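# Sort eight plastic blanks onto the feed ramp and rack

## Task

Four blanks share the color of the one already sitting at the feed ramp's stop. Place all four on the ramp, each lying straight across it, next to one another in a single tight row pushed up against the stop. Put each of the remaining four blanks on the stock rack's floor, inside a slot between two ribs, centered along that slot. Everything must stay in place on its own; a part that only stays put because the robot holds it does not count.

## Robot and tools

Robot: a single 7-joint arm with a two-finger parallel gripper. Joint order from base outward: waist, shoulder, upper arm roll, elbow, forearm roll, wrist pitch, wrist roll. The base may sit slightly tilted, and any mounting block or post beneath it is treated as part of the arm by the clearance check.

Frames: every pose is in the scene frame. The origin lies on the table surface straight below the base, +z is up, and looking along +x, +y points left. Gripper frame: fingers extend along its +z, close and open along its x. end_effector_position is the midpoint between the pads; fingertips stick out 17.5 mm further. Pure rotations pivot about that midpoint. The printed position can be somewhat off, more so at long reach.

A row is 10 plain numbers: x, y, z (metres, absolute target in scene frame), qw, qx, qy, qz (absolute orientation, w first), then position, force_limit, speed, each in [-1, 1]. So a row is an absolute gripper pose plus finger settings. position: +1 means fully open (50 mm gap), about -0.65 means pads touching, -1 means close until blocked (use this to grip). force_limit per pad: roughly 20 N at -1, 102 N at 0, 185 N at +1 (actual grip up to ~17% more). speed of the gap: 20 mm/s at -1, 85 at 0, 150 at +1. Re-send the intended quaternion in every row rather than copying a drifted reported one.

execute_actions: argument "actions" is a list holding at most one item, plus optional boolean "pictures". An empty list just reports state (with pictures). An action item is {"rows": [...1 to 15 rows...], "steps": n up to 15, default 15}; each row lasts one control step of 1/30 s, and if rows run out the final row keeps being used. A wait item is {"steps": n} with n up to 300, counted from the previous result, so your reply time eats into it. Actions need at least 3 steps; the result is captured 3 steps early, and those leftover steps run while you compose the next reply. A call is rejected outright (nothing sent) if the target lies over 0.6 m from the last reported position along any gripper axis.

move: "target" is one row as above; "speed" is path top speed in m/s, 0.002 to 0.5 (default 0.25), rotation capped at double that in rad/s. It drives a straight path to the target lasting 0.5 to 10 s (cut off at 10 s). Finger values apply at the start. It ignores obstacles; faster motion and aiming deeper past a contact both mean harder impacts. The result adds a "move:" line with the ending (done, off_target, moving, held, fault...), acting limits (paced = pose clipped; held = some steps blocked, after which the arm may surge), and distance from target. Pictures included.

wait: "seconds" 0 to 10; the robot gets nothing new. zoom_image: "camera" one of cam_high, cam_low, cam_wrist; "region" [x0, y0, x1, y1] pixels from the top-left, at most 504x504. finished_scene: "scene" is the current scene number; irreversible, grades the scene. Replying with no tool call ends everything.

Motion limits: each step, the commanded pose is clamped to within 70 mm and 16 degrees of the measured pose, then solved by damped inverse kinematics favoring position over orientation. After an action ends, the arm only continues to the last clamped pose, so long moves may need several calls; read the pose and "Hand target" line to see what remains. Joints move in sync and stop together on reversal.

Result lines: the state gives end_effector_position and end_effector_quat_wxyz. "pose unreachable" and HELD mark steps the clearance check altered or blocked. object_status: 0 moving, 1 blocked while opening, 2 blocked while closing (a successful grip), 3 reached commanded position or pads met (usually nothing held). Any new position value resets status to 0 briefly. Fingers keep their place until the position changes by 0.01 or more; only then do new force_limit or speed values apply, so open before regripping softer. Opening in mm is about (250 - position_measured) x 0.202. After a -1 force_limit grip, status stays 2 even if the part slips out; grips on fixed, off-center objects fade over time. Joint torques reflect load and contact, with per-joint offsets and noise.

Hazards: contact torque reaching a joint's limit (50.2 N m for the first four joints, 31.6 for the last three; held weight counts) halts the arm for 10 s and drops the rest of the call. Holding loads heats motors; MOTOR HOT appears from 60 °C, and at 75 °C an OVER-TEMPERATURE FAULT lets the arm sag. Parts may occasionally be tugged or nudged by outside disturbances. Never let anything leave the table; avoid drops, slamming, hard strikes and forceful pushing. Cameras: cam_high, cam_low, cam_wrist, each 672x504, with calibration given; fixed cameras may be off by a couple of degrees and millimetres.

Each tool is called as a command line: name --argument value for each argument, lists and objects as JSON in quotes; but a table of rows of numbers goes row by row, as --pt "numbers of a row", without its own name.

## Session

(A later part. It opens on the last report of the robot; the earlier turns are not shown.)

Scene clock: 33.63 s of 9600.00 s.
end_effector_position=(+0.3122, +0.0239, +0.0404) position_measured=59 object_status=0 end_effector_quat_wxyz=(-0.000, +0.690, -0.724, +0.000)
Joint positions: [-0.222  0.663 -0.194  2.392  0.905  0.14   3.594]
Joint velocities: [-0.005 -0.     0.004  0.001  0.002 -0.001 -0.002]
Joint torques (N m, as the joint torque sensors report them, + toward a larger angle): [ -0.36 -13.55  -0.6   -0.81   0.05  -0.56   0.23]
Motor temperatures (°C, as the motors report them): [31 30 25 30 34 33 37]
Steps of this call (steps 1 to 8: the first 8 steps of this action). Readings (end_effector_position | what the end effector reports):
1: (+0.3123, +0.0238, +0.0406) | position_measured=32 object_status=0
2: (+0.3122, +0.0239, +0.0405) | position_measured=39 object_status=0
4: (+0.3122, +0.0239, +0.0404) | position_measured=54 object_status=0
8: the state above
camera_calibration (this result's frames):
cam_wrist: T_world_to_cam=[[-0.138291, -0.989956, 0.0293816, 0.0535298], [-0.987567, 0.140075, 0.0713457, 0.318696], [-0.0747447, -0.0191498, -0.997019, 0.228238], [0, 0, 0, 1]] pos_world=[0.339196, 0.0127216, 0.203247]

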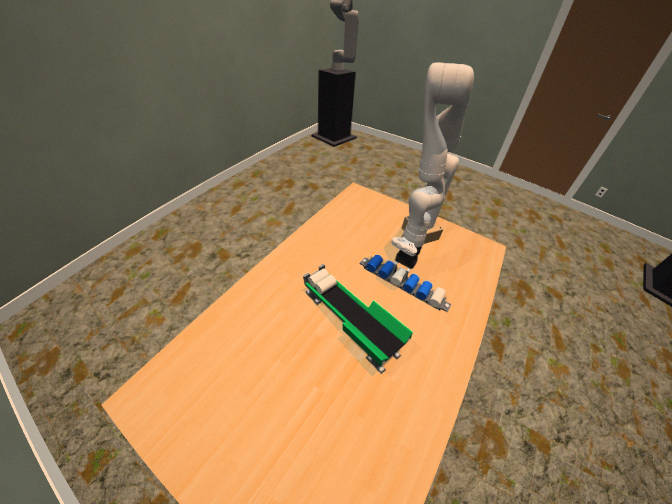

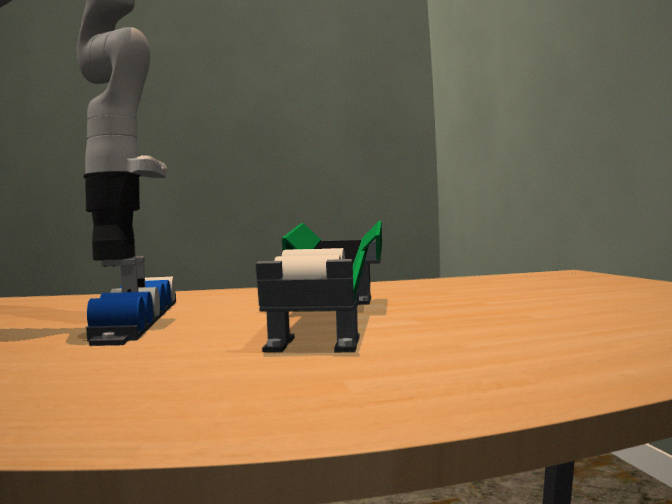

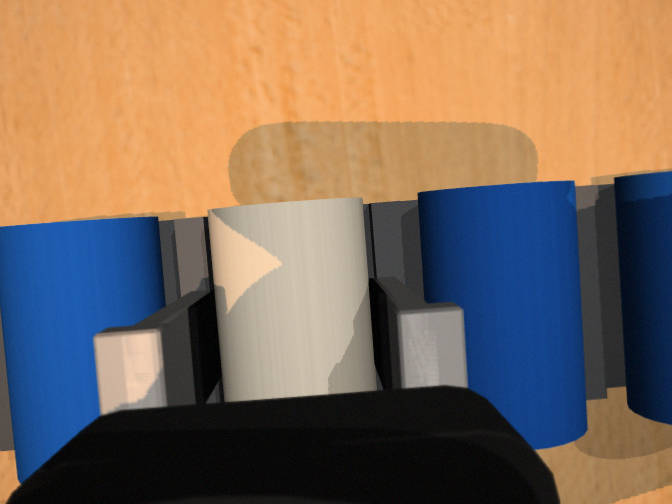

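execute_actions --actions '[{"rows": [[0.3121,0.0241,0.0410,0,-0.6903,0.7236,0,-1,-0.3,-0.6],[0.3121,0.0241,0.0425,0,-0.6903,0.7236,0,-1,-0.3,-0.6],[0.3121,0.0241,0.0448,0,-0.6903,0.7236,0,-1,-0.3,-0.6],[0.3121,0.0241,0.048,0,-0.6903,0.7236,0,-1,-0.3,-0.6],[0.3123,0.0241,0.052,0,-0.6903,0.7236,0,-1,-0.3,-0.6],[0.3128,0.0241,0.057,0,-0.6903,0.7236,0,-1,-0.3,-0.6],[0.3138,0.0241,0.063,0,-0.6903,0.7236,0,-1,-0.3,-0.6],[0.3153,0.0240,0.070,0,-0.6903,0.7236,0,-1,-0.3,-0.6],[0.3173,0.0239,0.077,0,-0.6903,0.7236,0,-1,-0.3,-0.6],[0.3198,0.0238,0.084,0,-0.6903,0.7236,0,-1,-0.3,-0.6],[0.3228,0.0236,0.091,0,-0.6903,0.7236,0,-1,-0.3,-0.6],[0.3263,0.0234,0.098,0,-0.6903,0.7236,0,-1,-0.3,-0.6],[0.330,0.0232,0.105,0,-0.6903,0.7236,0,-1,-0.3,-0.6],[0.334,0.023,0.111,0,-0.6903,0.7236,0,-1,-0.3,-0.6],[0.338,0.023,0.116,0,-0.6903,0.7236,0,-1,-0.3,-0.6]], "steps": 15}]'

move --target '[0.5575, -0.0900, 0.1430, -0.2006, -0.5792, 0.7757, -0.1498, -1, -0.3, -0.6]' --speed 0.28

Scene clock: 34.47 s of 9600.00 s.
end_effector_position=(+0.3157, +0.0225, +0.0709) position_measured=59 object_status=2 end_effector_quat_wxyz=(-0.005, +0.689, -0.724, +0.012)
Joint positions: [-0.123  0.57  -0.333  2.391  0.816  0.253  3.666]
Joint velocities: [ 0.422 -0.472 -0.633 -0.046 -0.542  0.548  0.439]
Joint torques (N m, as the joint torque sensors report them, + toward a larger angle): [ -0.87 -13.94  -1.33  -2.4    0.56  -0.12   0.32]
Motor temperatures (°C, as the motors report them): [31 30 25 30 34 33 37]
Off your previous action's commanded pose: 0.000 m, 0 deg at its last step (step 3 of this call).
Steps of this call (steps 1 to 3: the last 3 steps of your previous action; steps 4 to 13: nothing new was sent; steps 14 to 25: the first 12 steps of this action). Readings (end_effector_position | what the end effector reports):
14: (+0.3122, +0.0239, +0.0405) | position_measured=59 object_status=2
15: (+0.3123, +0.0237, +0.0408) | position_measured=59 object_status=2
17: (+0.3125, +0.0232, +0.0427) | position_measured=59 object_status=2
21: (+0.3133, +0.0228, +0.0525) | position_measured=59 object_status=2
25: the state above

Scene clock: 36.70 s of 9600.00 s.
end_effector_position=(+0.5581, -0.0902, +0.1448) position_measured=59 object_status=2 end_effector_quat_wxyz=(-0.201, -0.578, +0.776, -0.150)
Joint positions: [-0.223  0.896 -0.269  1.302  0.667  1.303  3.911]
Joint velocities: [-0.003  0.013 -0.    -0.008 -0.001  0.005  0.002]
Joint torques (N m, as the joint torque sensors report them, + toward a larger angle): [ -0.2  -23.92   0.07  -7.58   1.17   1.05  -0.11]
Motor temperatures (°C, as the motors report them): [31 30 25 30 34 33 37]
Hand target: +0.558, -0.090, +0.144; -0.202, -0.579, +0.776, -0.150
Off your previous action's commanded pose: 0.034 m, 2 deg at its last step (step 3 of this call).
Off the commanded pose: 0.002 m, 0 deg.
Kept back: nothing.
move: done
camera_calibration (this result's frames):
cam_wrist: T_world_to_cam=[[-0.331866, -0.793972, 0.509386, 0.0276871], [-0.918587, 0.394854, 0.0169919, 0.562509], [-0.214624, -0.462276, -0.860371, 0.366835], [0, 0, 0, 1]] pos_world=[0.604633, -0.0305471, 0.291953]

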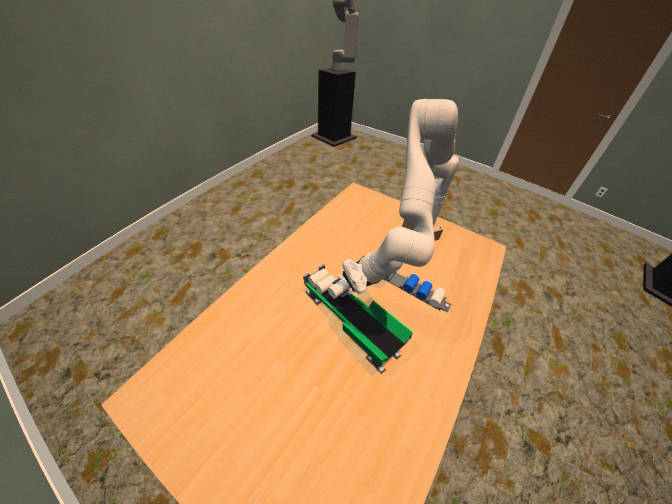

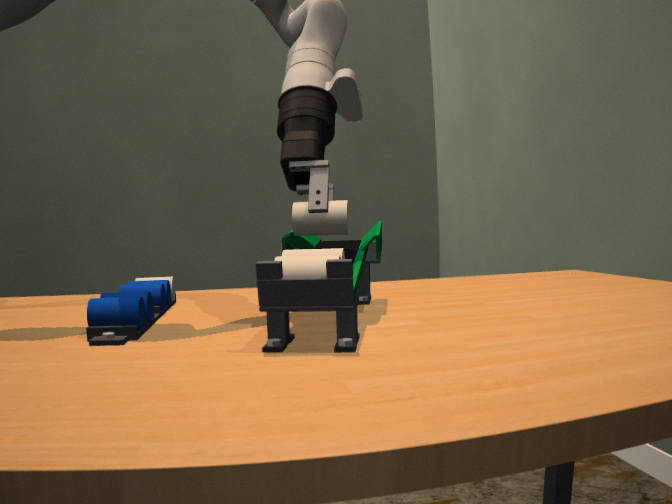

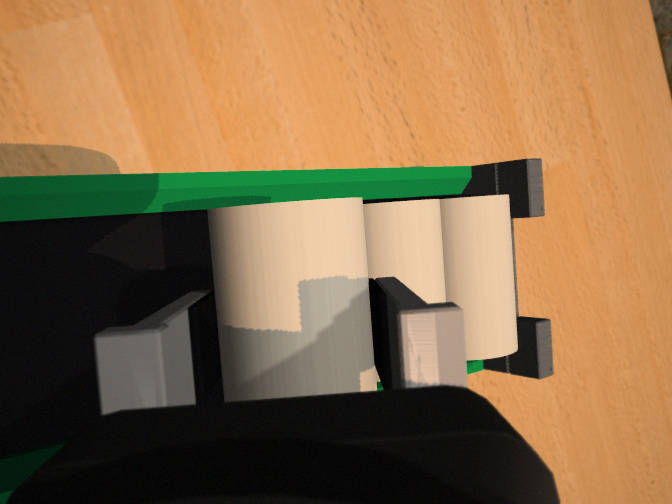

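move --target '[0.5497, -0.1145, 0.0972, -0.2006, -0.5792, 0.7757, -0.1498, -1, -0.3, -0.6]' --speed 0.065

zoom_image --camera "cam_low" --region '[270, 160, 390, 280]'

Scene clock: 38.07 s of 9600.00 s.
end_effector_position=(+0.5498, -0.1144, +0.0973) position_measured=59 object_status=2 end_effector_quat_wxyz=(-0.201, -0.579, +0.776, -0.150)
Joint positions: [-0.189  0.947 -0.25   1.372  0.708  1.184  3.877]
Joint velocities: [ 0.001  0.001 -0.     0.001  0.    -0.002 -0.   ]
Joint torques (N m, as the joint torque sensors report them, + toward a larger angle): [ -0.39 -24.46   0.04  -6.83   1.31   1.42  -0.01]
Motor temperatures (°C, as the motors report them): [31 30 25 30 34 33 37]
Hand target: +0.550, -0.114, +0.097; -0.201, -0.579, +0.776, -0.150
Off the commanded pose: 0.000 m, 0 deg.
Kept back: nothing.
move: done
camera_calibration (this result's frames):
cam_wrist: T_world_to_cam=[[-0.330101, -0.795465, 0.508201, 0.0288985], [-0.919437, 0.39284, 0.0176773, 0.5654], [-0.213704, -0.461423, -0.861057, 0.312629], [0, 0, 0, 1]] pos_world=[0.596199, -0.0548697, 0.244511]

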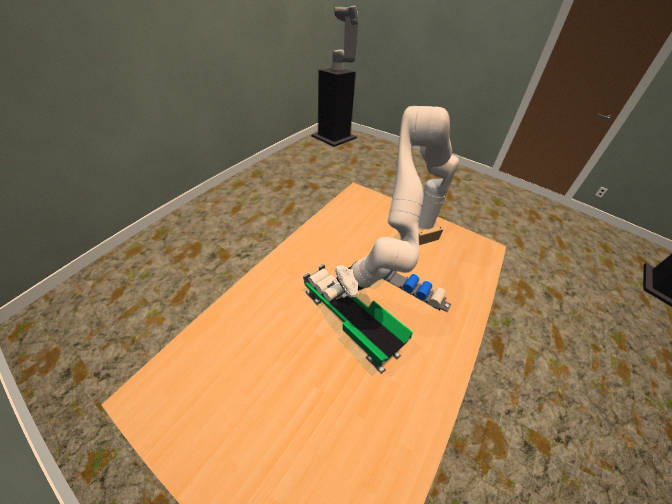

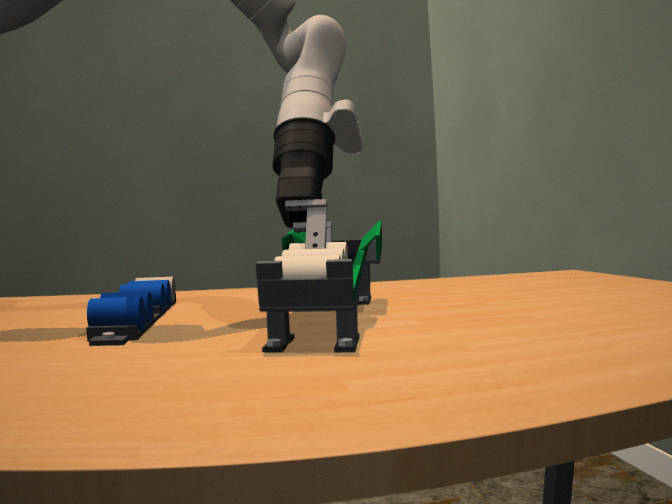

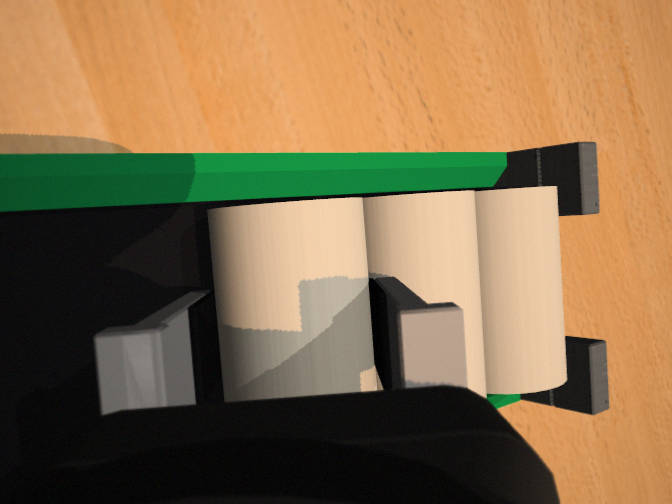

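Region (270, 160, 390, 280) of cam_low's 672x504 image, scaled by 4.200, with more detail than that image has.

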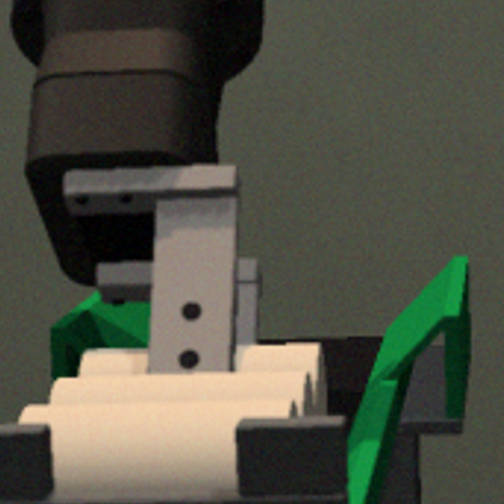

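execute_actions --actions '[{"rows": [[0.5497,-0.1147,0.0967,-0.2006,-0.5792,0.7757,-0.1498,-1,-0.3,-0.6],[0.5497,-0.1147,0.0967,-0.2006,-0.5792,0.7757,-0.1498,-1,-0.3,-0.6],[0.5497,-0.1147,0.0967,-0.2006,-0.5792,0.7757,-0.1498,-1,-0.3,-0.6],[0.5497,-0.1147,0.0967,-0.2006,-0.5792,0.7757,-0.1498,-1,-0.3,-0.6],[0.5497,-0.1147,0.0967,-0.2006,-0.5792,0.7757,-0.1498,0.78,-0.3,-0.6],[0.5497,-0.1147,0.0967,-0.2006,-0.5792,0.7757,-0.1498,0.78,-0.3,-0.6],[0.5497,-0.1147,0.0967,-0.2006,-0.5792,0.7757,-0.1498,0.78,-0.3,-0.6],[0.5497,-0.1147,0.0968,-0.2006,-0.5792,0.7757,-0.1498,0.78,-0.3,-0.6],[0.5497,-0.1147,0.0972,-0.2006,-0.5792,0.7757,-0.1498,0.78,-0.3,-0.6],[0.5497,-0.1146,0.0980,-0.2006,-0.5792,0.7757,-0.1498,0.78,-0.3,-0.6],[0.5498,-0.1143,0.0992,-0.2006,-0.5792,0.7757,-0.1498,0.78,-0.3,-0.6],[0.5500,-0.1136,0.1008,-0.2006,-0.5792,0.7757,-0.1498,0.78,-0.3,-0.6],[0.5503,-0.1126,0.1028,-0.2006,-0.5792,0.7757,-0.1498,0.84,-0.3,-0.6],[0.5507,-0.1113,0.1052,-0.2006,-0.5792,0.7757,-0.1498,0.84,-0.3,-0.6],[0.5511,-0.1098,0.1080,-0.2006,-0.5792,0.7757,-0.1498,0.84,-0.3,-0.6]], "steps": 15}]'

execute_actions --actions '[{"rows": [[0.5516,-0.1082,0.1111,-0.2006,-0.5792,0.7757,-0.1498,0.84,-0.3,-0.6],[0.5521,-0.1064,0.1145,-0.2006,-0.5792,0.7757,-0.1498,0.84,-0.3,-0.6],[0.5527,-0.1045,0.1180,-0.2006,-0.5792,0.7757,-0.1498,0.84,-0.3,-0.6],[0.5532,-0.1026,0.1215,-0.2006,-0.5792,0.7757,-0.1498,0.84,-0.3,-0.6],[0.5538,-0.1007,0.1250,-0.2006,-0.5792,0.7757,-0.1498,0.84,-0.3,-0.6],[0.5543,-0.0988,0.1285,-0.2006,-0.5792,0.7757,-0.1498,0.84,-0.3,-0.6],[0.5548,-0.0971,0.1318,-0.2006,-0.5792,0.7757,-0.1498,0.84,-0.3,-0.6],[0.5552,-0.0956,0.1348,-0.2006,-0.5792,0.7757,-0.1498,0.84,-0.3,-0.6],[0.5555,-0.0944,0.1374,-0.2006,-0.5792,0.7757,-0.1498,0.84,-0.3,-0.6],[0.5557,-0.0935,0.1395,-0.2006,-0.5792,0.7757,-0.1498,0.84,-0.3,-0.6],[0.5558,-0.0930,0.1410,-0.2006,-0.5792,0.7757,-0.1498,0.84,-0.3,-0.6]], "steps": 14}]' --pictures true

Scene clock: 38.80 s of 9600.00 s.
end_effector_position=(+0.5499, -0.1146, +0.0986) position_measured=36 object_status=0 end_effector_quat_wxyz=(-0.200, -0.579, +0.776, -0.150)
Joint positions: [-0.189  0.945 -0.25   1.372  0.707  1.185  3.877]
Joint velocities: [-0.012 -0.036 -0.01  -0.02  -0.023  0.057  0.024]
Joint torques (N m, as the joint torque sensors report them, + toward a larger angle): [ -0.26 -24.36  -0.38  -7.16   1.5    1.03  -0.38]
Motor temperatures (°C, as the motors report them): [31 30 25 30 34 33 37]
Steps of this call (steps 1 to 10: nothing new was sent; steps 11 to 22: the first 12 steps of this action). Readings (end_effector_position | what the end effector reports):
11: (+0.5498, -0.1145, +0.0971) | position_measured=59 object_status=2
12: (+0.5498, -0.1146, +0.0970) | position_measured=59 object_status=2
14: (+0.5498, -0.1147, +0.0970) | position_measured=59 object_status=2
18: (+0.5499, -0.1152, +0.0975) | position_measured=36 object_status=0
22: the state above

Scene clock: 39.27 s of 9600.00 s.
end_effector_position=(+0.5551, -0.0953, +0.1354) position_measured=26 object_status=3 end_effector_quat_wxyz=(-0.200, -0.579, +0.776, -0.150)
Joint positions: [-0.215  0.901 -0.266  1.326  0.675  1.274  3.903]
Joint velocities: [-0.045 -0.088 -0.032 -0.103 -0.06   0.183  0.056]
Joint torques (N m, as the joint torque sensors report them, + toward a larger angle): [  0.03 -22.96   0.07  -6.46   1.1    1.25   0.07]
Motor temperatures (°C, as the motors report them): [31 30 25 30 34 33 37]
Off your previous action's commanded pose: 0.006 m, 0 deg at its last step (step 3 of this call).
Steps of this call (steps 1 to 3: the last 3 steps of your previous action; steps 4 to 14: the first 11 steps of this action). Readings (end_effector_position | what the end effector reports):
4: (+0.5506, -0.1115, +0.1049) | position_measured=26 object_status=0
5: (+0.5510, -0.1102, +0.1074) | position_measured=26 object_status=0
7: (+0.5519, -0.1070, +0.1132) | position_measured=26 object_status=0
11: (+0.5539, -0.0999, +0.1263) | position_measured=26 object_status=3
14: the state above
camera_calibration (this result's frames):
cam_wrist: T_world_to_cam=[[-0.330869, -0.795416, 0.507779, 0.0270027], [-0.91924, 0.393324, 0.0171498, 0.562074], [-0.213363, -0.461096, -0.861317, 0.355287], [0, 0, 0, 1]] pos_world=[0.60142, -0.0357777, 0.282663]

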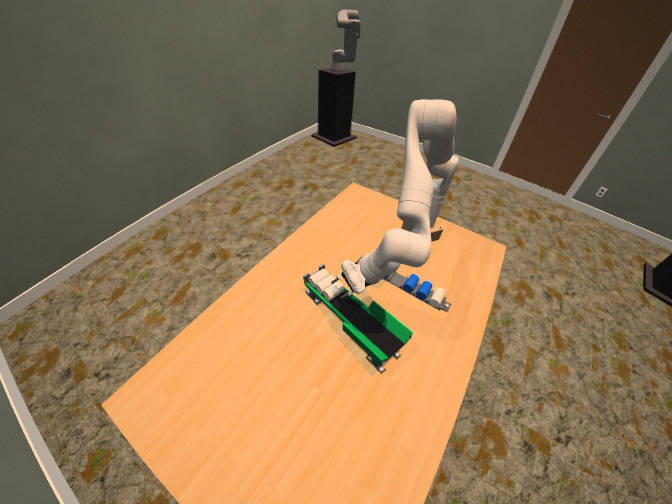

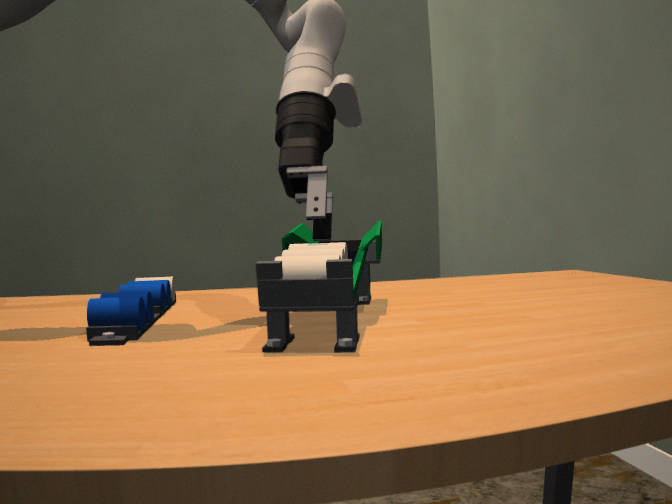

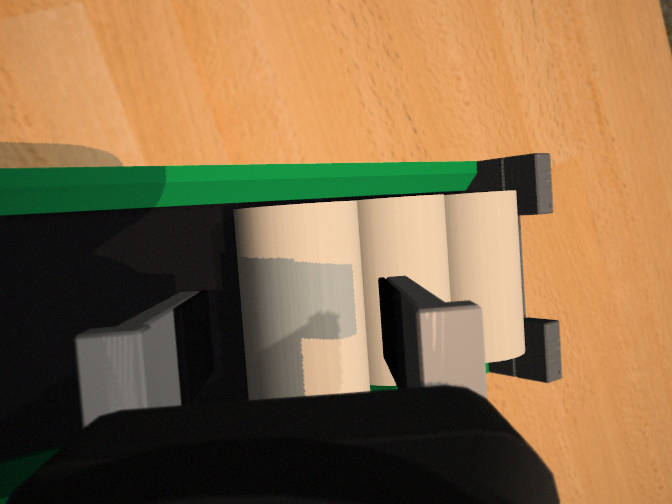

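move --target '[0.3197, 0.1858, 0.135, 0, -0.6903, 0.7236, 0, 0.84, -0.3, -0.6]' --speed 0.33

Scene clock: 41.17 s of 9600.00 s.
end_effector_position=(+0.3198, +0.1851, +0.1335) position_measured=26 object_status=3 end_effector_quat_wxyz=(-0.001, +0.690, -0.724, +0.000)
Joint positions: [-0.375  0.498 -0.611  2.138  0.482  0.626  3.546]
Joint velocities: [-0.011 -0.007 -0.002  0.003  0.004 -0.003 -0.01 ]
Joint torques (N m, as the joint torque sensors report them, + toward a larger angle): [ -0.54 -13.78  -2.11  -5.37   0.25  -0.17   0.  ]
Motor temperatures (°C, as the motors report them): [31 30 25 30 34 33 37]
Hand target: +0.320, +0.186, +0.134; -0.002, +0.691, -0.723, +0.001
Off your previous action's commanded pose: 0.001 m, 0 deg at its last step (step 3 of this call).
Off the commanded pose: 0.002 m, 0 deg.
Kept back: nothing.
move: done
camera_calibration (this result's frames):
cam_wrist: T_world_to_cam=[[-0.138006, -0.990036, 0.0279792, 0.211524], [-0.987774, 0.139648, 0.0692837, 0.297449], [-0.0725006, -0.0180756, -0.997205, 0.323811], [0, 0, 0, 1]] pos_world=[0.34648, 0.173731, 0.296379]

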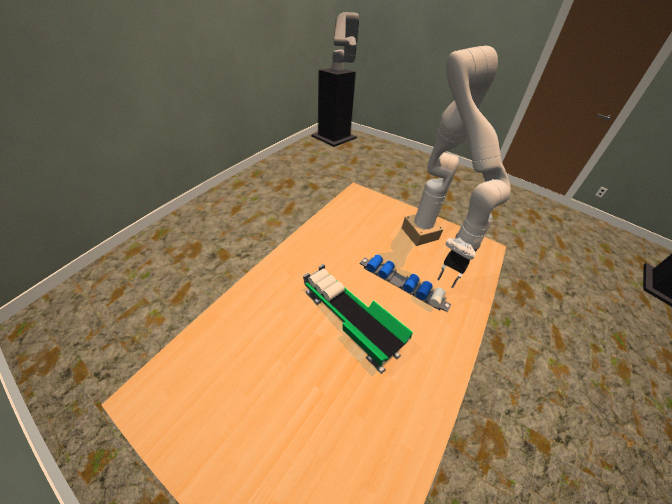

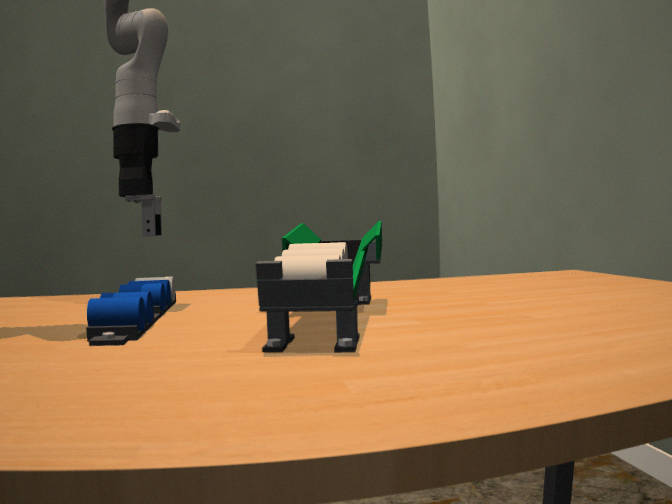

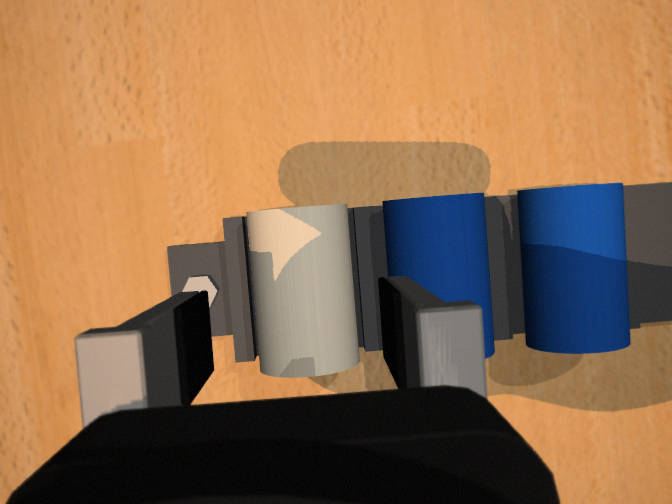

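move --target '[0.3197, 0.1860, 0.0417, 0, -0.6903, 0.7236, 0, 0.84, -0.3, -0.6]' --speed 0.13

Scene clock: 42.57 s of 9600.00 s.
end_effector_position=(+0.3200, +0.1860, +0.0421) position_measured=26 object_status=3 end_effector_quat_wxyz=(-0.000, +0.690, -0.724, -0.000)
Joint positions: [-0.564  0.707 -0.371  2.194  0.741  0.349  3.31 ]
Joint velocities: [-0.009  0.004  0.001 -0.001  0.003 -0.001 -0.005]
Joint torques (N m, as the joint torque sensors report them, + toward a larger angle): [  0.02 -15.79  -1.9   -2.78   0.15  -0.28  -0.38]
Motor temperatures (°C, as the motors report them): [31 31 25 30 34 33 37]
Hand target: +0.320, +0.186, +0.042; -0.000, +0.690, -0.723, -0.000
Off the commanded pose: 0.001 m, 0 deg.
Kept back: nothing.
move: done
camera_calibration (this result's frames):
cam_wrist: T_world_to_cam=[[-0.138057, -0.99002, 0.0283055, 0.215036], [-0.98758, 0.139769, 0.0717655, 0.303665], [-0.0750054, -0.0180462, -0.99702, 0.233528], [0, 0, 0, 1]] pos_world=[0.347096, 0.174662, 0.204952]

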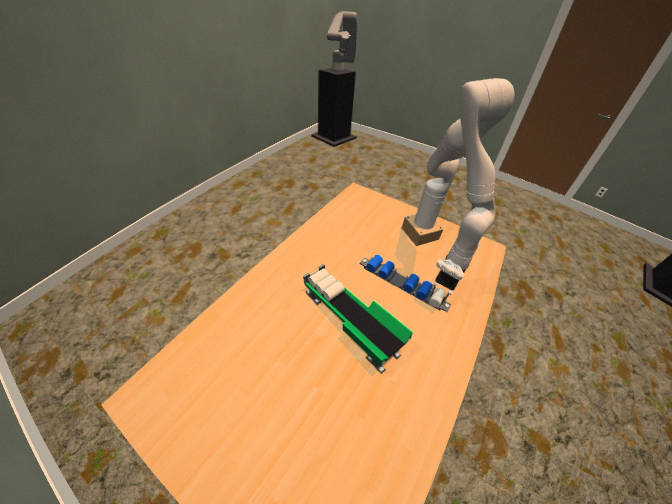

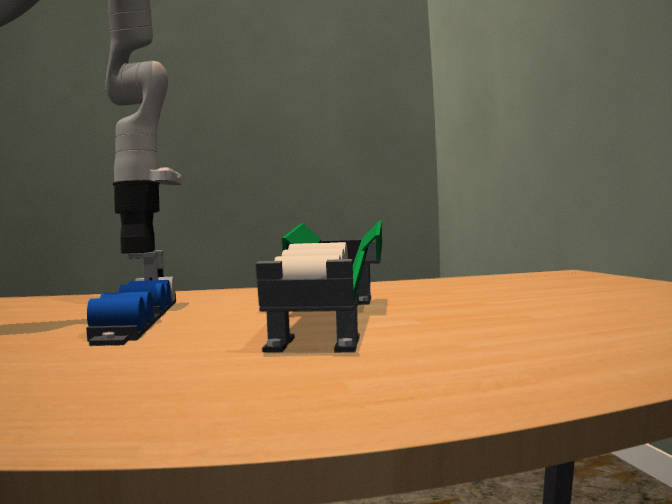

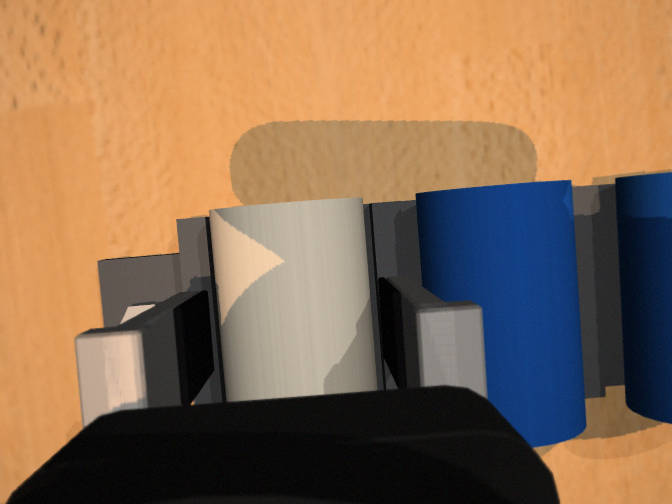

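execute_actions --actions '[{"rows": [[0.3198,0.1860,0.0411,0,-0.6903,0.7236,0,0.84,-0.3,-0.6],[0.3198,0.1860,0.0411,0,-0.6903,0.7236,0,0.84,-0.3,-0.6],[0.3198,0.1860,0.0411,0,-0.6903,0.7236,0,-1,-0.3,-0.6]], "steps": 11}]'

move --target '[0.345, 0.1850, 0.165, 0, -0.6903, 0.7236, 0, -1, -0.3, -0.6]' --speed 0.22

Scene clock: 43.13 s of 9600.00 s.
end_effector_position=(+0.3199, +0.1859, +0.0412) position_measured=60 object_status=0 end_effector_quat_wxyz=(-0.000, +0.690, -0.724, +0.000)
Joint positions: [-0.568  0.709 -0.367  2.194  0.744  0.346  3.307]
Joint velocities: [-0.002 -0.     0.001  0.002  0.002 -0.001 -0.002]
Joint torques (N m, as the joint torque sensors report them, + toward a larger angle): [ -0.39 -15.52  -1.64  -2.54   0.19  -0.24   0.08]
Motor temperatures (°C, as the motors report them): [31 31 25 30 34 33 37]
Steps of this call (steps 1 to 9: nothing new was sent; steps 10 to 17: the first 8 steps of this action). Readings (end_effector_position | what the end effector reports):
10: (+0.3197, +0.1863, +0.0418) | position_measured=26 object_status=3
11: (+0.3196, +0.1863, +0.0415) | position_measured=26 object_status=3
13: (+0.3198, +0.1861, +0.0413) | position_measured=39 object_status=0
17: the state above

Scene clock: 44.50 s of 9600.00 s.
end_effector_position=(+0.3448, +0.1848, +0.1647) position_measured=60 object_status=2 end_effector_quat_wxyz=(+0.000, +0.690, -0.724, +0.001)
Joint positions: [-0.313  0.467 -0.643  2.033  0.402  0.754  3.669]
Joint velocities: [ 0.004 -0.002  0.001 -0.001 -0.001  0.001  0.002]
Joint torques (N m, as the joint torque sensors report them, + toward a larger angle): [ -0.73 -14.44  -2.29  -6.71  -0.11  -0.15   0.08]
Motor temperatures (°C, as the motors report them): [31 31 25 30 34 33 37]
Hand target: +0.345, +0.185, +0.165; +0.000, +0.690, -0.724, +0.001
Off your previous action's commanded pose: 0.000 m, 0 deg at its last step (step 3 of this call).
Off the commanded pose: 0.000 m, 0 deg.
Kept back: nothing.
move: done
camera_calibration (this result's frames):
cam_wrist: T_world_to_cam=[[-0.138231, -0.989925, 0.0306664, 0.213426], [-0.987581, 0.140105, 0.0710888, 0.31951], [-0.0746691, -0.0204589, -0.996998, 0.357862], [0, 0, 0, 1]] pos_world=[0.371765, 0.173832, 0.327529]

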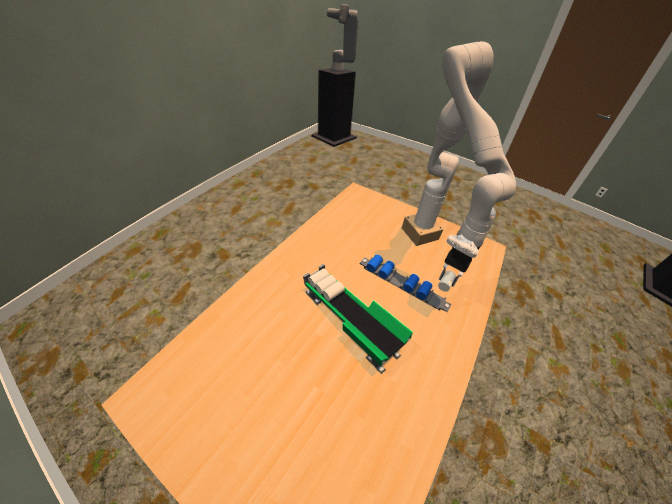

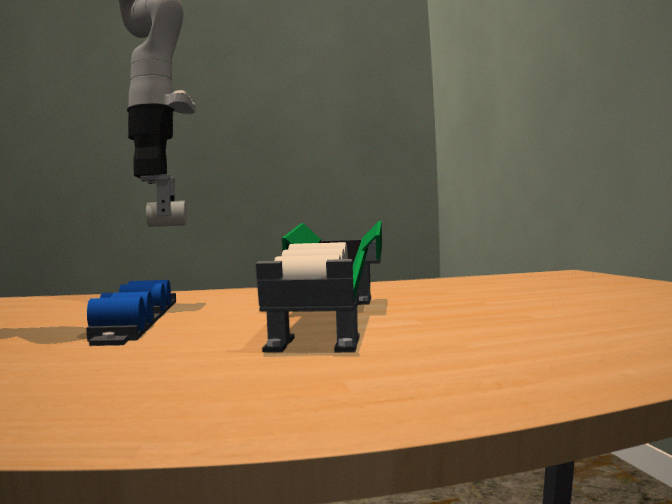

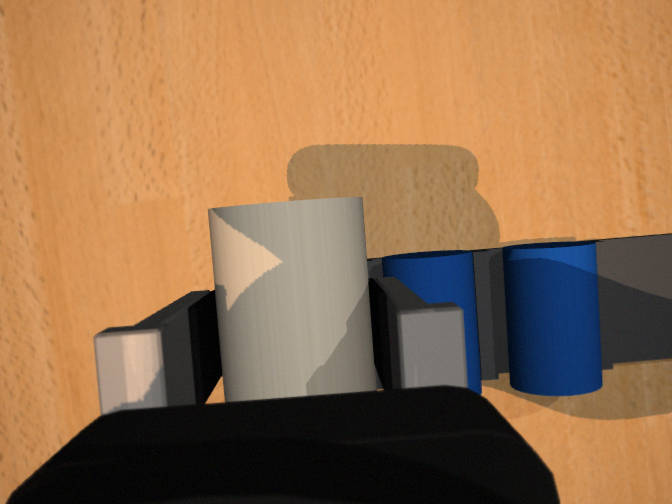

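move --target '[0.5690, -0.0496, 0.172, -0.2006, -0.5792, 0.7757, -0.1498, -1, -0.3, -0.6]' --speed 0.3

Scene clock: 46.43 s of 9600.00 s.
end_effector_position=(+0.5691, -0.0493, +0.1739) position_measured=60 object_status=2 end_effector_quat_wxyz=(-0.202, -0.579, +0.776, -0.149)
Joint positions: [-0.281  0.894 -0.3    1.197  0.647  1.425  3.908]
Joint velocities: [-0.003  0.011  0.    -0.006 -0.002  0.003  0.001]
Joint torques (N m, as the joint torque sensors report them, + toward a larger angle): [  0.05 -24.84  -0.48  -8.08   1.37   1.25   0.03]
Motor temperatures (°C, as the motors report them): [31 31 25 30 34 33 37]
Hand target: +0.569, -0.049, +0.173; -0.202, -0.579, +0.776, -0.149
Off the commanded pose: 0.002 m, 0 deg.
Kept back: nothing.
move: done
camera_calibration (this result's frames):
cam_wrist: T_world_to_cam=[[-0.330606, -0.794481, 0.50941, 0.0482357], [-0.918733, 0.394426, 0.0188953, 0.555674], [-0.215937, -0.461765, -0.860316, 0.413893], [0, 0, 0, 1]] pos_world=[0.615838, 0.010271, 0.321007]

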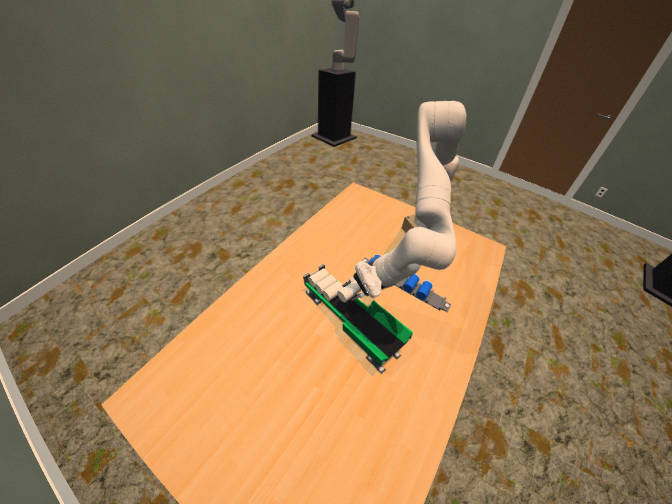

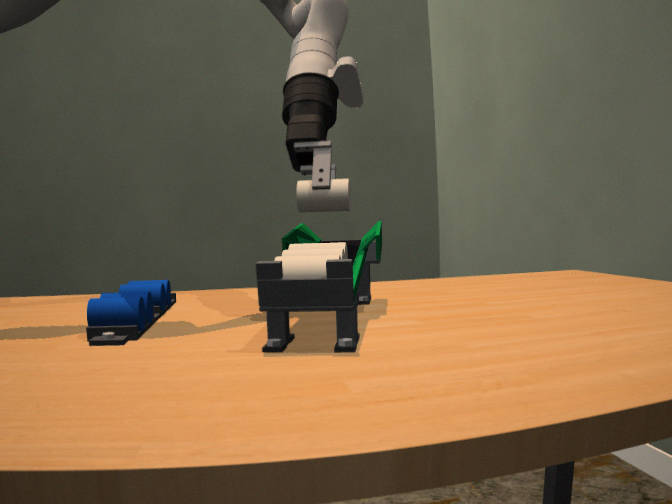

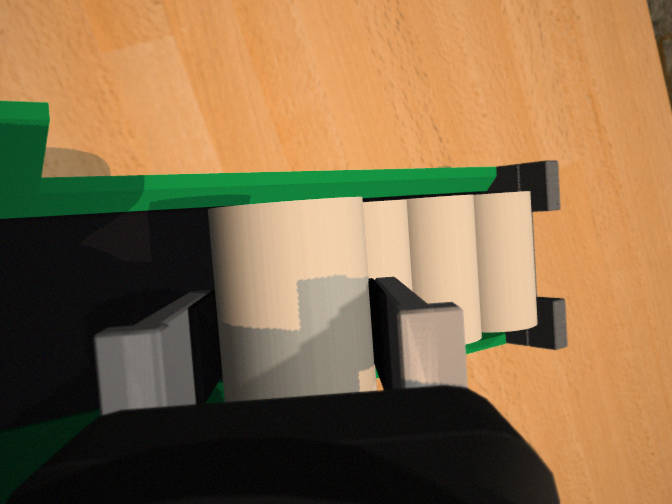

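execute_actions --actions '[]'

Scene clock: 46.87 s of 9600.00 s.
end_effector_position=(+0.5690, -0.0492, +0.1734) position_measured=60 object_status=2 end_effector_quat_wxyz=(-0.202, -0.579, +0.776, -0.149)
Joint positions: [-0.281  0.896 -0.3    1.197  0.647  1.425  3.908]
Joint velocities: [ 0.     0.    -0.    -0.     0.002  0.001  0.   ]
Joint torques (N m, as the joint torque sensors report them, + toward a larger angle): [ -0.23 -24.59  -0.56  -7.96   1.28   1.27  -0.21]
Motor temperatures (°C, as the motors report them): [31 31 25 30 34 33 37]
Hand target: +0.569, -0.049, +0.173; -0.202, -0.579, +0.776, -0.149
Off the commanded pose: 0.001 m, 0 deg.
Kept back: nothing.
Steps of this call (steps 1 to 13: nothing new was sent). Readings (end_effector_position | what the end effector reports):
1: (+0.5691, -0.0493, +0.1737) | position_measured=60 object_status=2
2: (+0.5691, -0.0493, +0.1736) | position_measured=60 object_status=2
4: (+0.5691, -0.0493, +0.1735) | position_measured=60 object_status=2
8: (+0.5690, -0.0492, +0.1734) | position_measured=60 object_status=2
13: the state above
camera_calibration (this result's frames):
cam_wrist: T_world_to_cam=[[-0.329986, -0.794484, 0.509809, 0.048154], [-0.918777, 0.394283, 0.0197489, 0.555423], [-0.216699, -0.461884, -0.860061, 0.413847], [0, 0, 0, 1]] pos_world=[0.615881, 0.010413, 0.320415]

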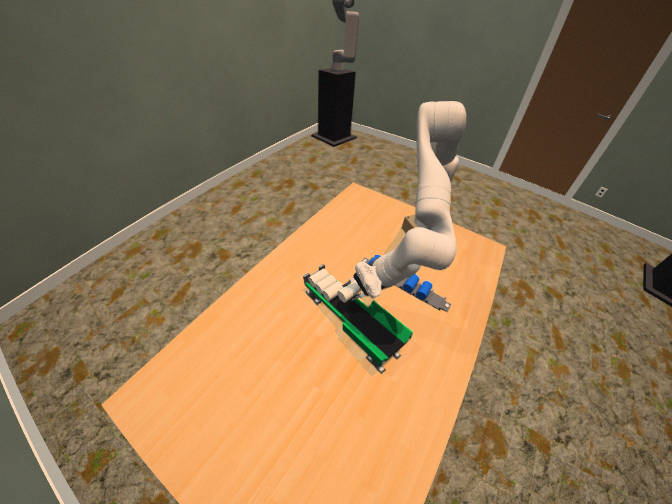

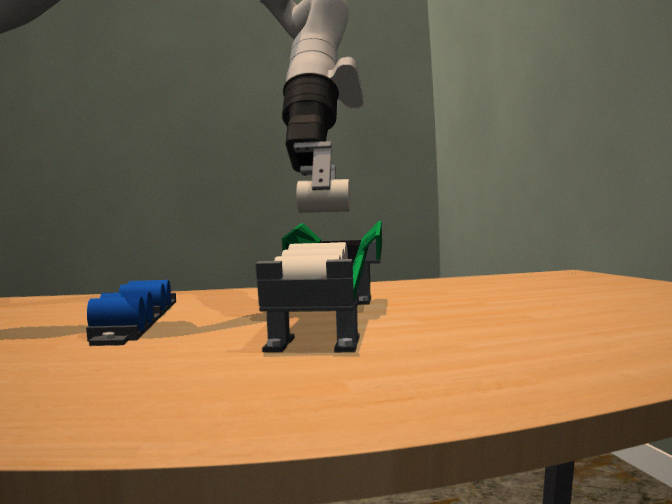

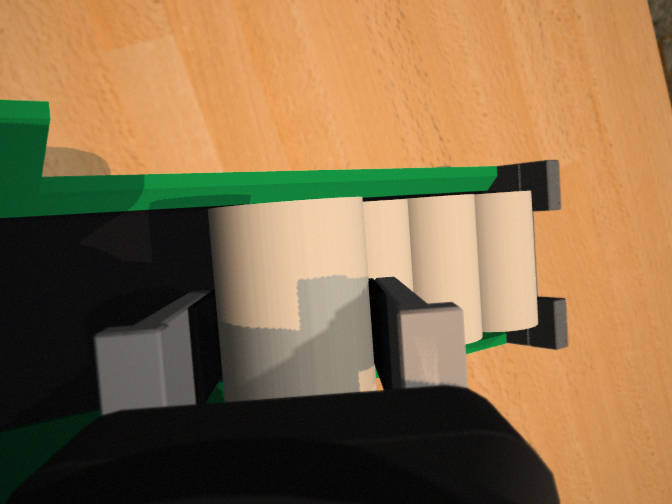

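move --target '[0.5612,-0.0758,0.1040,-0.2006,-0.5792,0.7757,-0.1498,-1,-0.3,-0.6]' --speed 0.09

Scene clock: 48.27 s of 9600.00 s.
end_effector_position=(+0.5614, -0.0758, +0.1041) position_measured=60 object_status=2 end_effector_quat_wxyz=(-0.201, -0.580, +0.776, -0.150)
Joint positions: [-0.243  0.967 -0.28   1.299  0.695  1.26   3.851]
Joint velocities: [ 0.001  0.001  0.     0.001  0.001 -0.002 -0.   ]
Joint torques (N m, as the joint torque sensors report them, + toward a larger angle): [ -0.46 -24.7   -0.24  -7.02   1.39   1.29  -0.08]
Motor temperatures (°C, as the motors report them): [31 31 25 30 34 33 37]
Hand target: +0.561, -0.076, +0.104; -0.201, -0.580, +0.776, -0.150
Off the commanded pose: 0.000 m, 0 deg.
Kept back: nothing.
move: done
camera_calibration (this result's frames):
cam_wrist: T_world_to_cam=[[-0.32994, -0.795543, 0.508184, 0.0599352], [-0.919513, 0.39266, 0.0176978, 0.560743], [-0.213623, -0.461442, -0.861067, 0.338752], [0, 0, 0, 1]] pos_world=[0.607751, -0.0161856, 0.251306]

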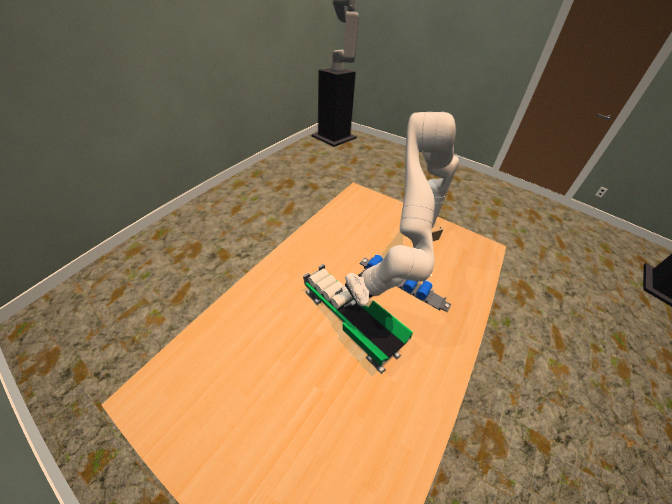

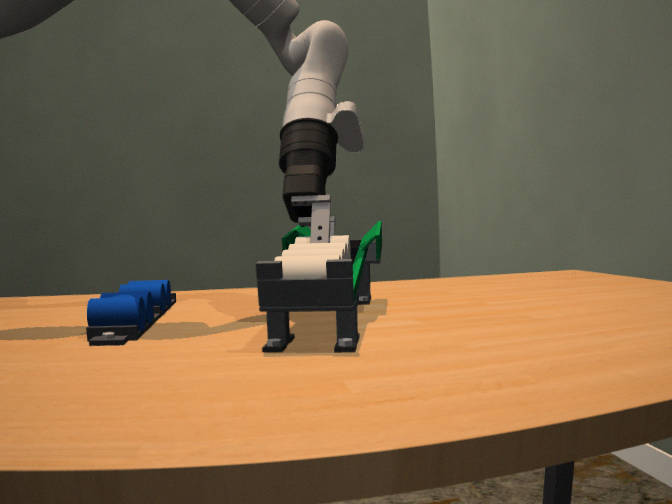

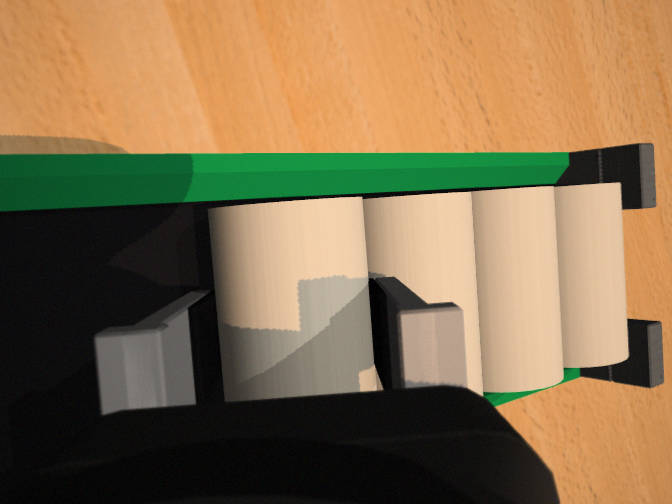

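zoom_image --camera "cam_low" --region '[270,160,390,280]'

Region (270, 160, 390, 280) of cam_low's 672x504 image, scaled by 4.200, with more detail than that image has.

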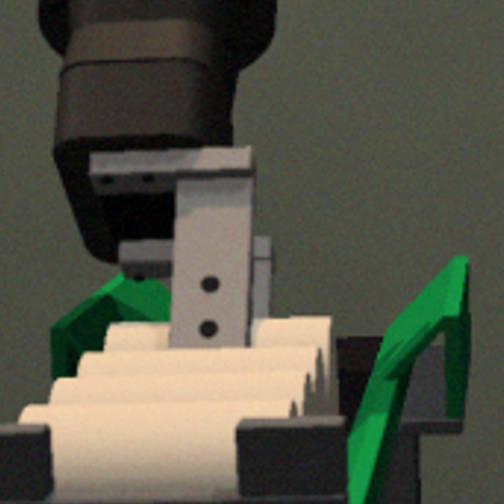

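execute_actions --actions '[{"rows":[[0.5611,-0.0761,0.1036,-0.2006,-0.5792,0.7757,-0.1498,-1,-0.3,-0.6],[0.5611,-0.0762,0.1032,-0.2006,-0.5792,0.7757,-0.1498,-1,-0.3,-0.6],[0.5610,-0.0763,0.1028,-0.2006,-0.5792,0.7757,-0.1498,-1,-0.3,-0.6],[0.5610,-0.0764,0.1025,-0.2006,-0.5792,0.7757,-0.1498,-1,-0.3,-0.6],[0.5610,-0.0764,0.1025,-0.2006,-0.5792,0.7757,-0.1498,-1,-0.3,-0.6],[0.5610,-0.0764,0.1025,-0.2006,-0.5792,0.7757,-0.1498,-1,-0.3,-0.6],[0.5610,-0.0764,0.1025,-0.2006,-0.5792,0.7757,-0.1498,-1,-0.3,-0.6],[0.5610,-0.0764,0.1025,-0.2006,-0.5792,0.7757,-0.1498,-1,-0.3,-0.6],[0.5610,-0.0764,0.1025,-0.2006,-0.5792,0.7757,-0.1498,0.74,-0.3,-0.8]],"steps":15}]' --pictures false

move --target '[0.5665,-0.0575,0.1450,-0.2006,-0.5792,0.7757,-0.1498,0.76,-0.3,-0.8]' --speed 0.08

Scene clock: 50.07 s of 9600.00 s.
end_effector_position=(+0.5611, -0.0765, +0.1027) position_measured=42 object_status=0 end_effector_quat_wxyz=(-0.201, -0.579, +0.776, -0.150)
Joint positions: [-0.242  0.969 -0.279  1.301  0.696  1.256  3.849]
Joint velocities: [ 0.001 -0.002  0.002 -0.002  0.002  0.001 -0.   ]
Joint torques (N m, as the joint torque sensors report them, + toward a larger angle): [ -0.65 -23.94  -0.62  -6.99   1.36   1.21  -0.13]
Motor temperatures (°C, as the motors report them): [31 31 25 30 34 33 37]
Steps of this call (steps 1 to 42: nothing new was sent; steps 43 to 54: the first 12 steps of this action). Readings (end_effector_position | what the end effector reports):
43: (+0.5613, -0.0758, +0.1040) | position_measured=60 object_status=2
44: (+0.5613, -0.0759, +0.1038) | position_measured=60 object_status=2
46: (+0.5611, -0.0762, +0.1032) | position_measured=60 object_status=2
50: (+0.5610, -0.0764, +0.1026) | position_measured=60 object_status=2
54: the state above

Scene clock: 51.23 s of 9600.00 s.
end_effector_position=(+0.5664, -0.0576, +0.1450) position_measured=39 object_status=3 end_effector_quat_wxyz=(-0.201, -0.579, +0.776, -0.150)
Joint positions: [-0.268  0.922 -0.294  1.243  0.664  1.356  3.88 ]
Joint velocities: [-0.001 -0.    -0.    -0.001  0.002  0.001  0.   ]
Joint torques (N m, as the joint torque sensors report them, + toward a larger angle): [ -0.38 -24.18  -0.29  -7.32   1.35   1.06  -0.19]
Motor temperatures (°C, as the motors report them): [31 31 25 30 34 33 37]
Hand target: +0.566, -0.058, +0.145; -0.201, -0.579, +0.776, -0.150
Off your previous action's commanded pose: 0.000 m, 0 deg at its last step (step 3 of this call).
Off the commanded pose: 0.000 m, 0 deg.
Kept back: nothing.
move: done
camera_calibration (this result's frames):
cam_wrist: T_world_to_cam=[[-0.331001, -0.795059, 0.50825, 0.0559072], [-0.919083, 0.393685, 0.017285, 0.557344], [-0.213833, -0.461403, -0.861036, 0.383564], [0, 0, 0, 1]] pos_world=[0.612769, 0.00200944, 0.292214]

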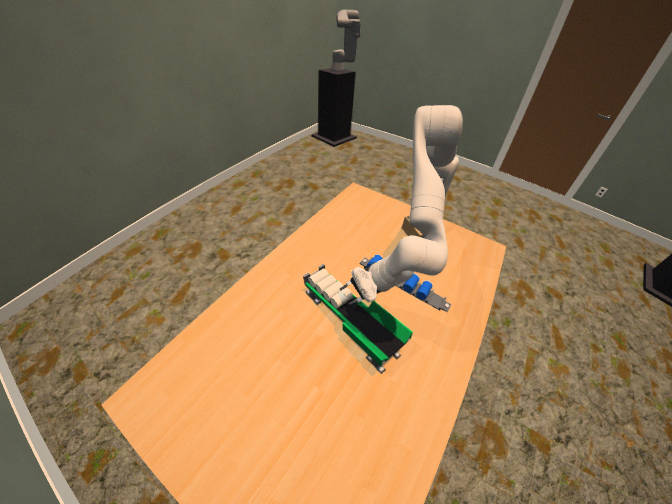

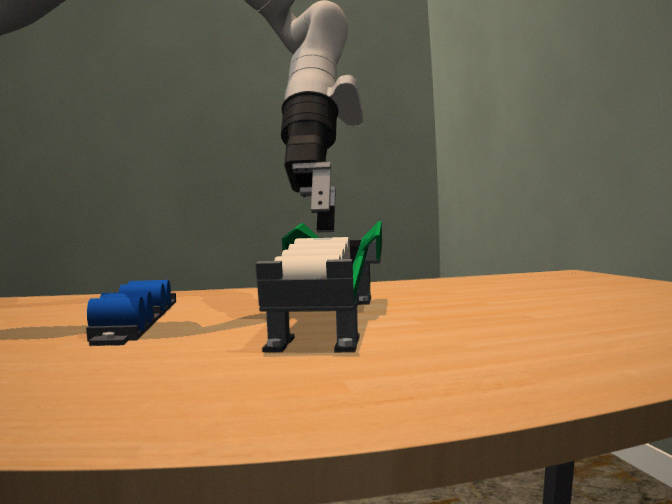

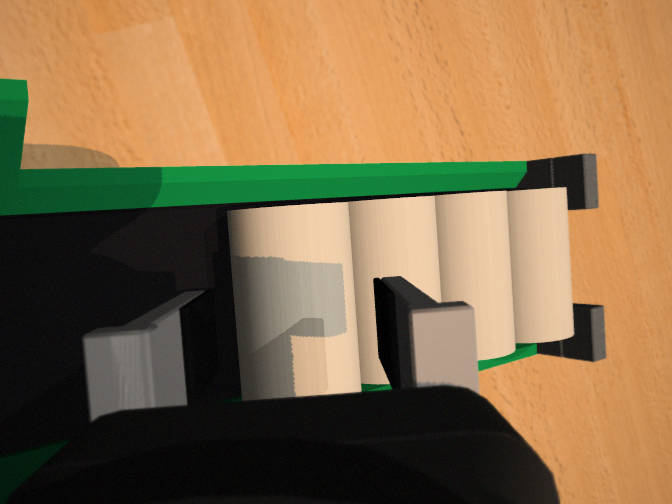

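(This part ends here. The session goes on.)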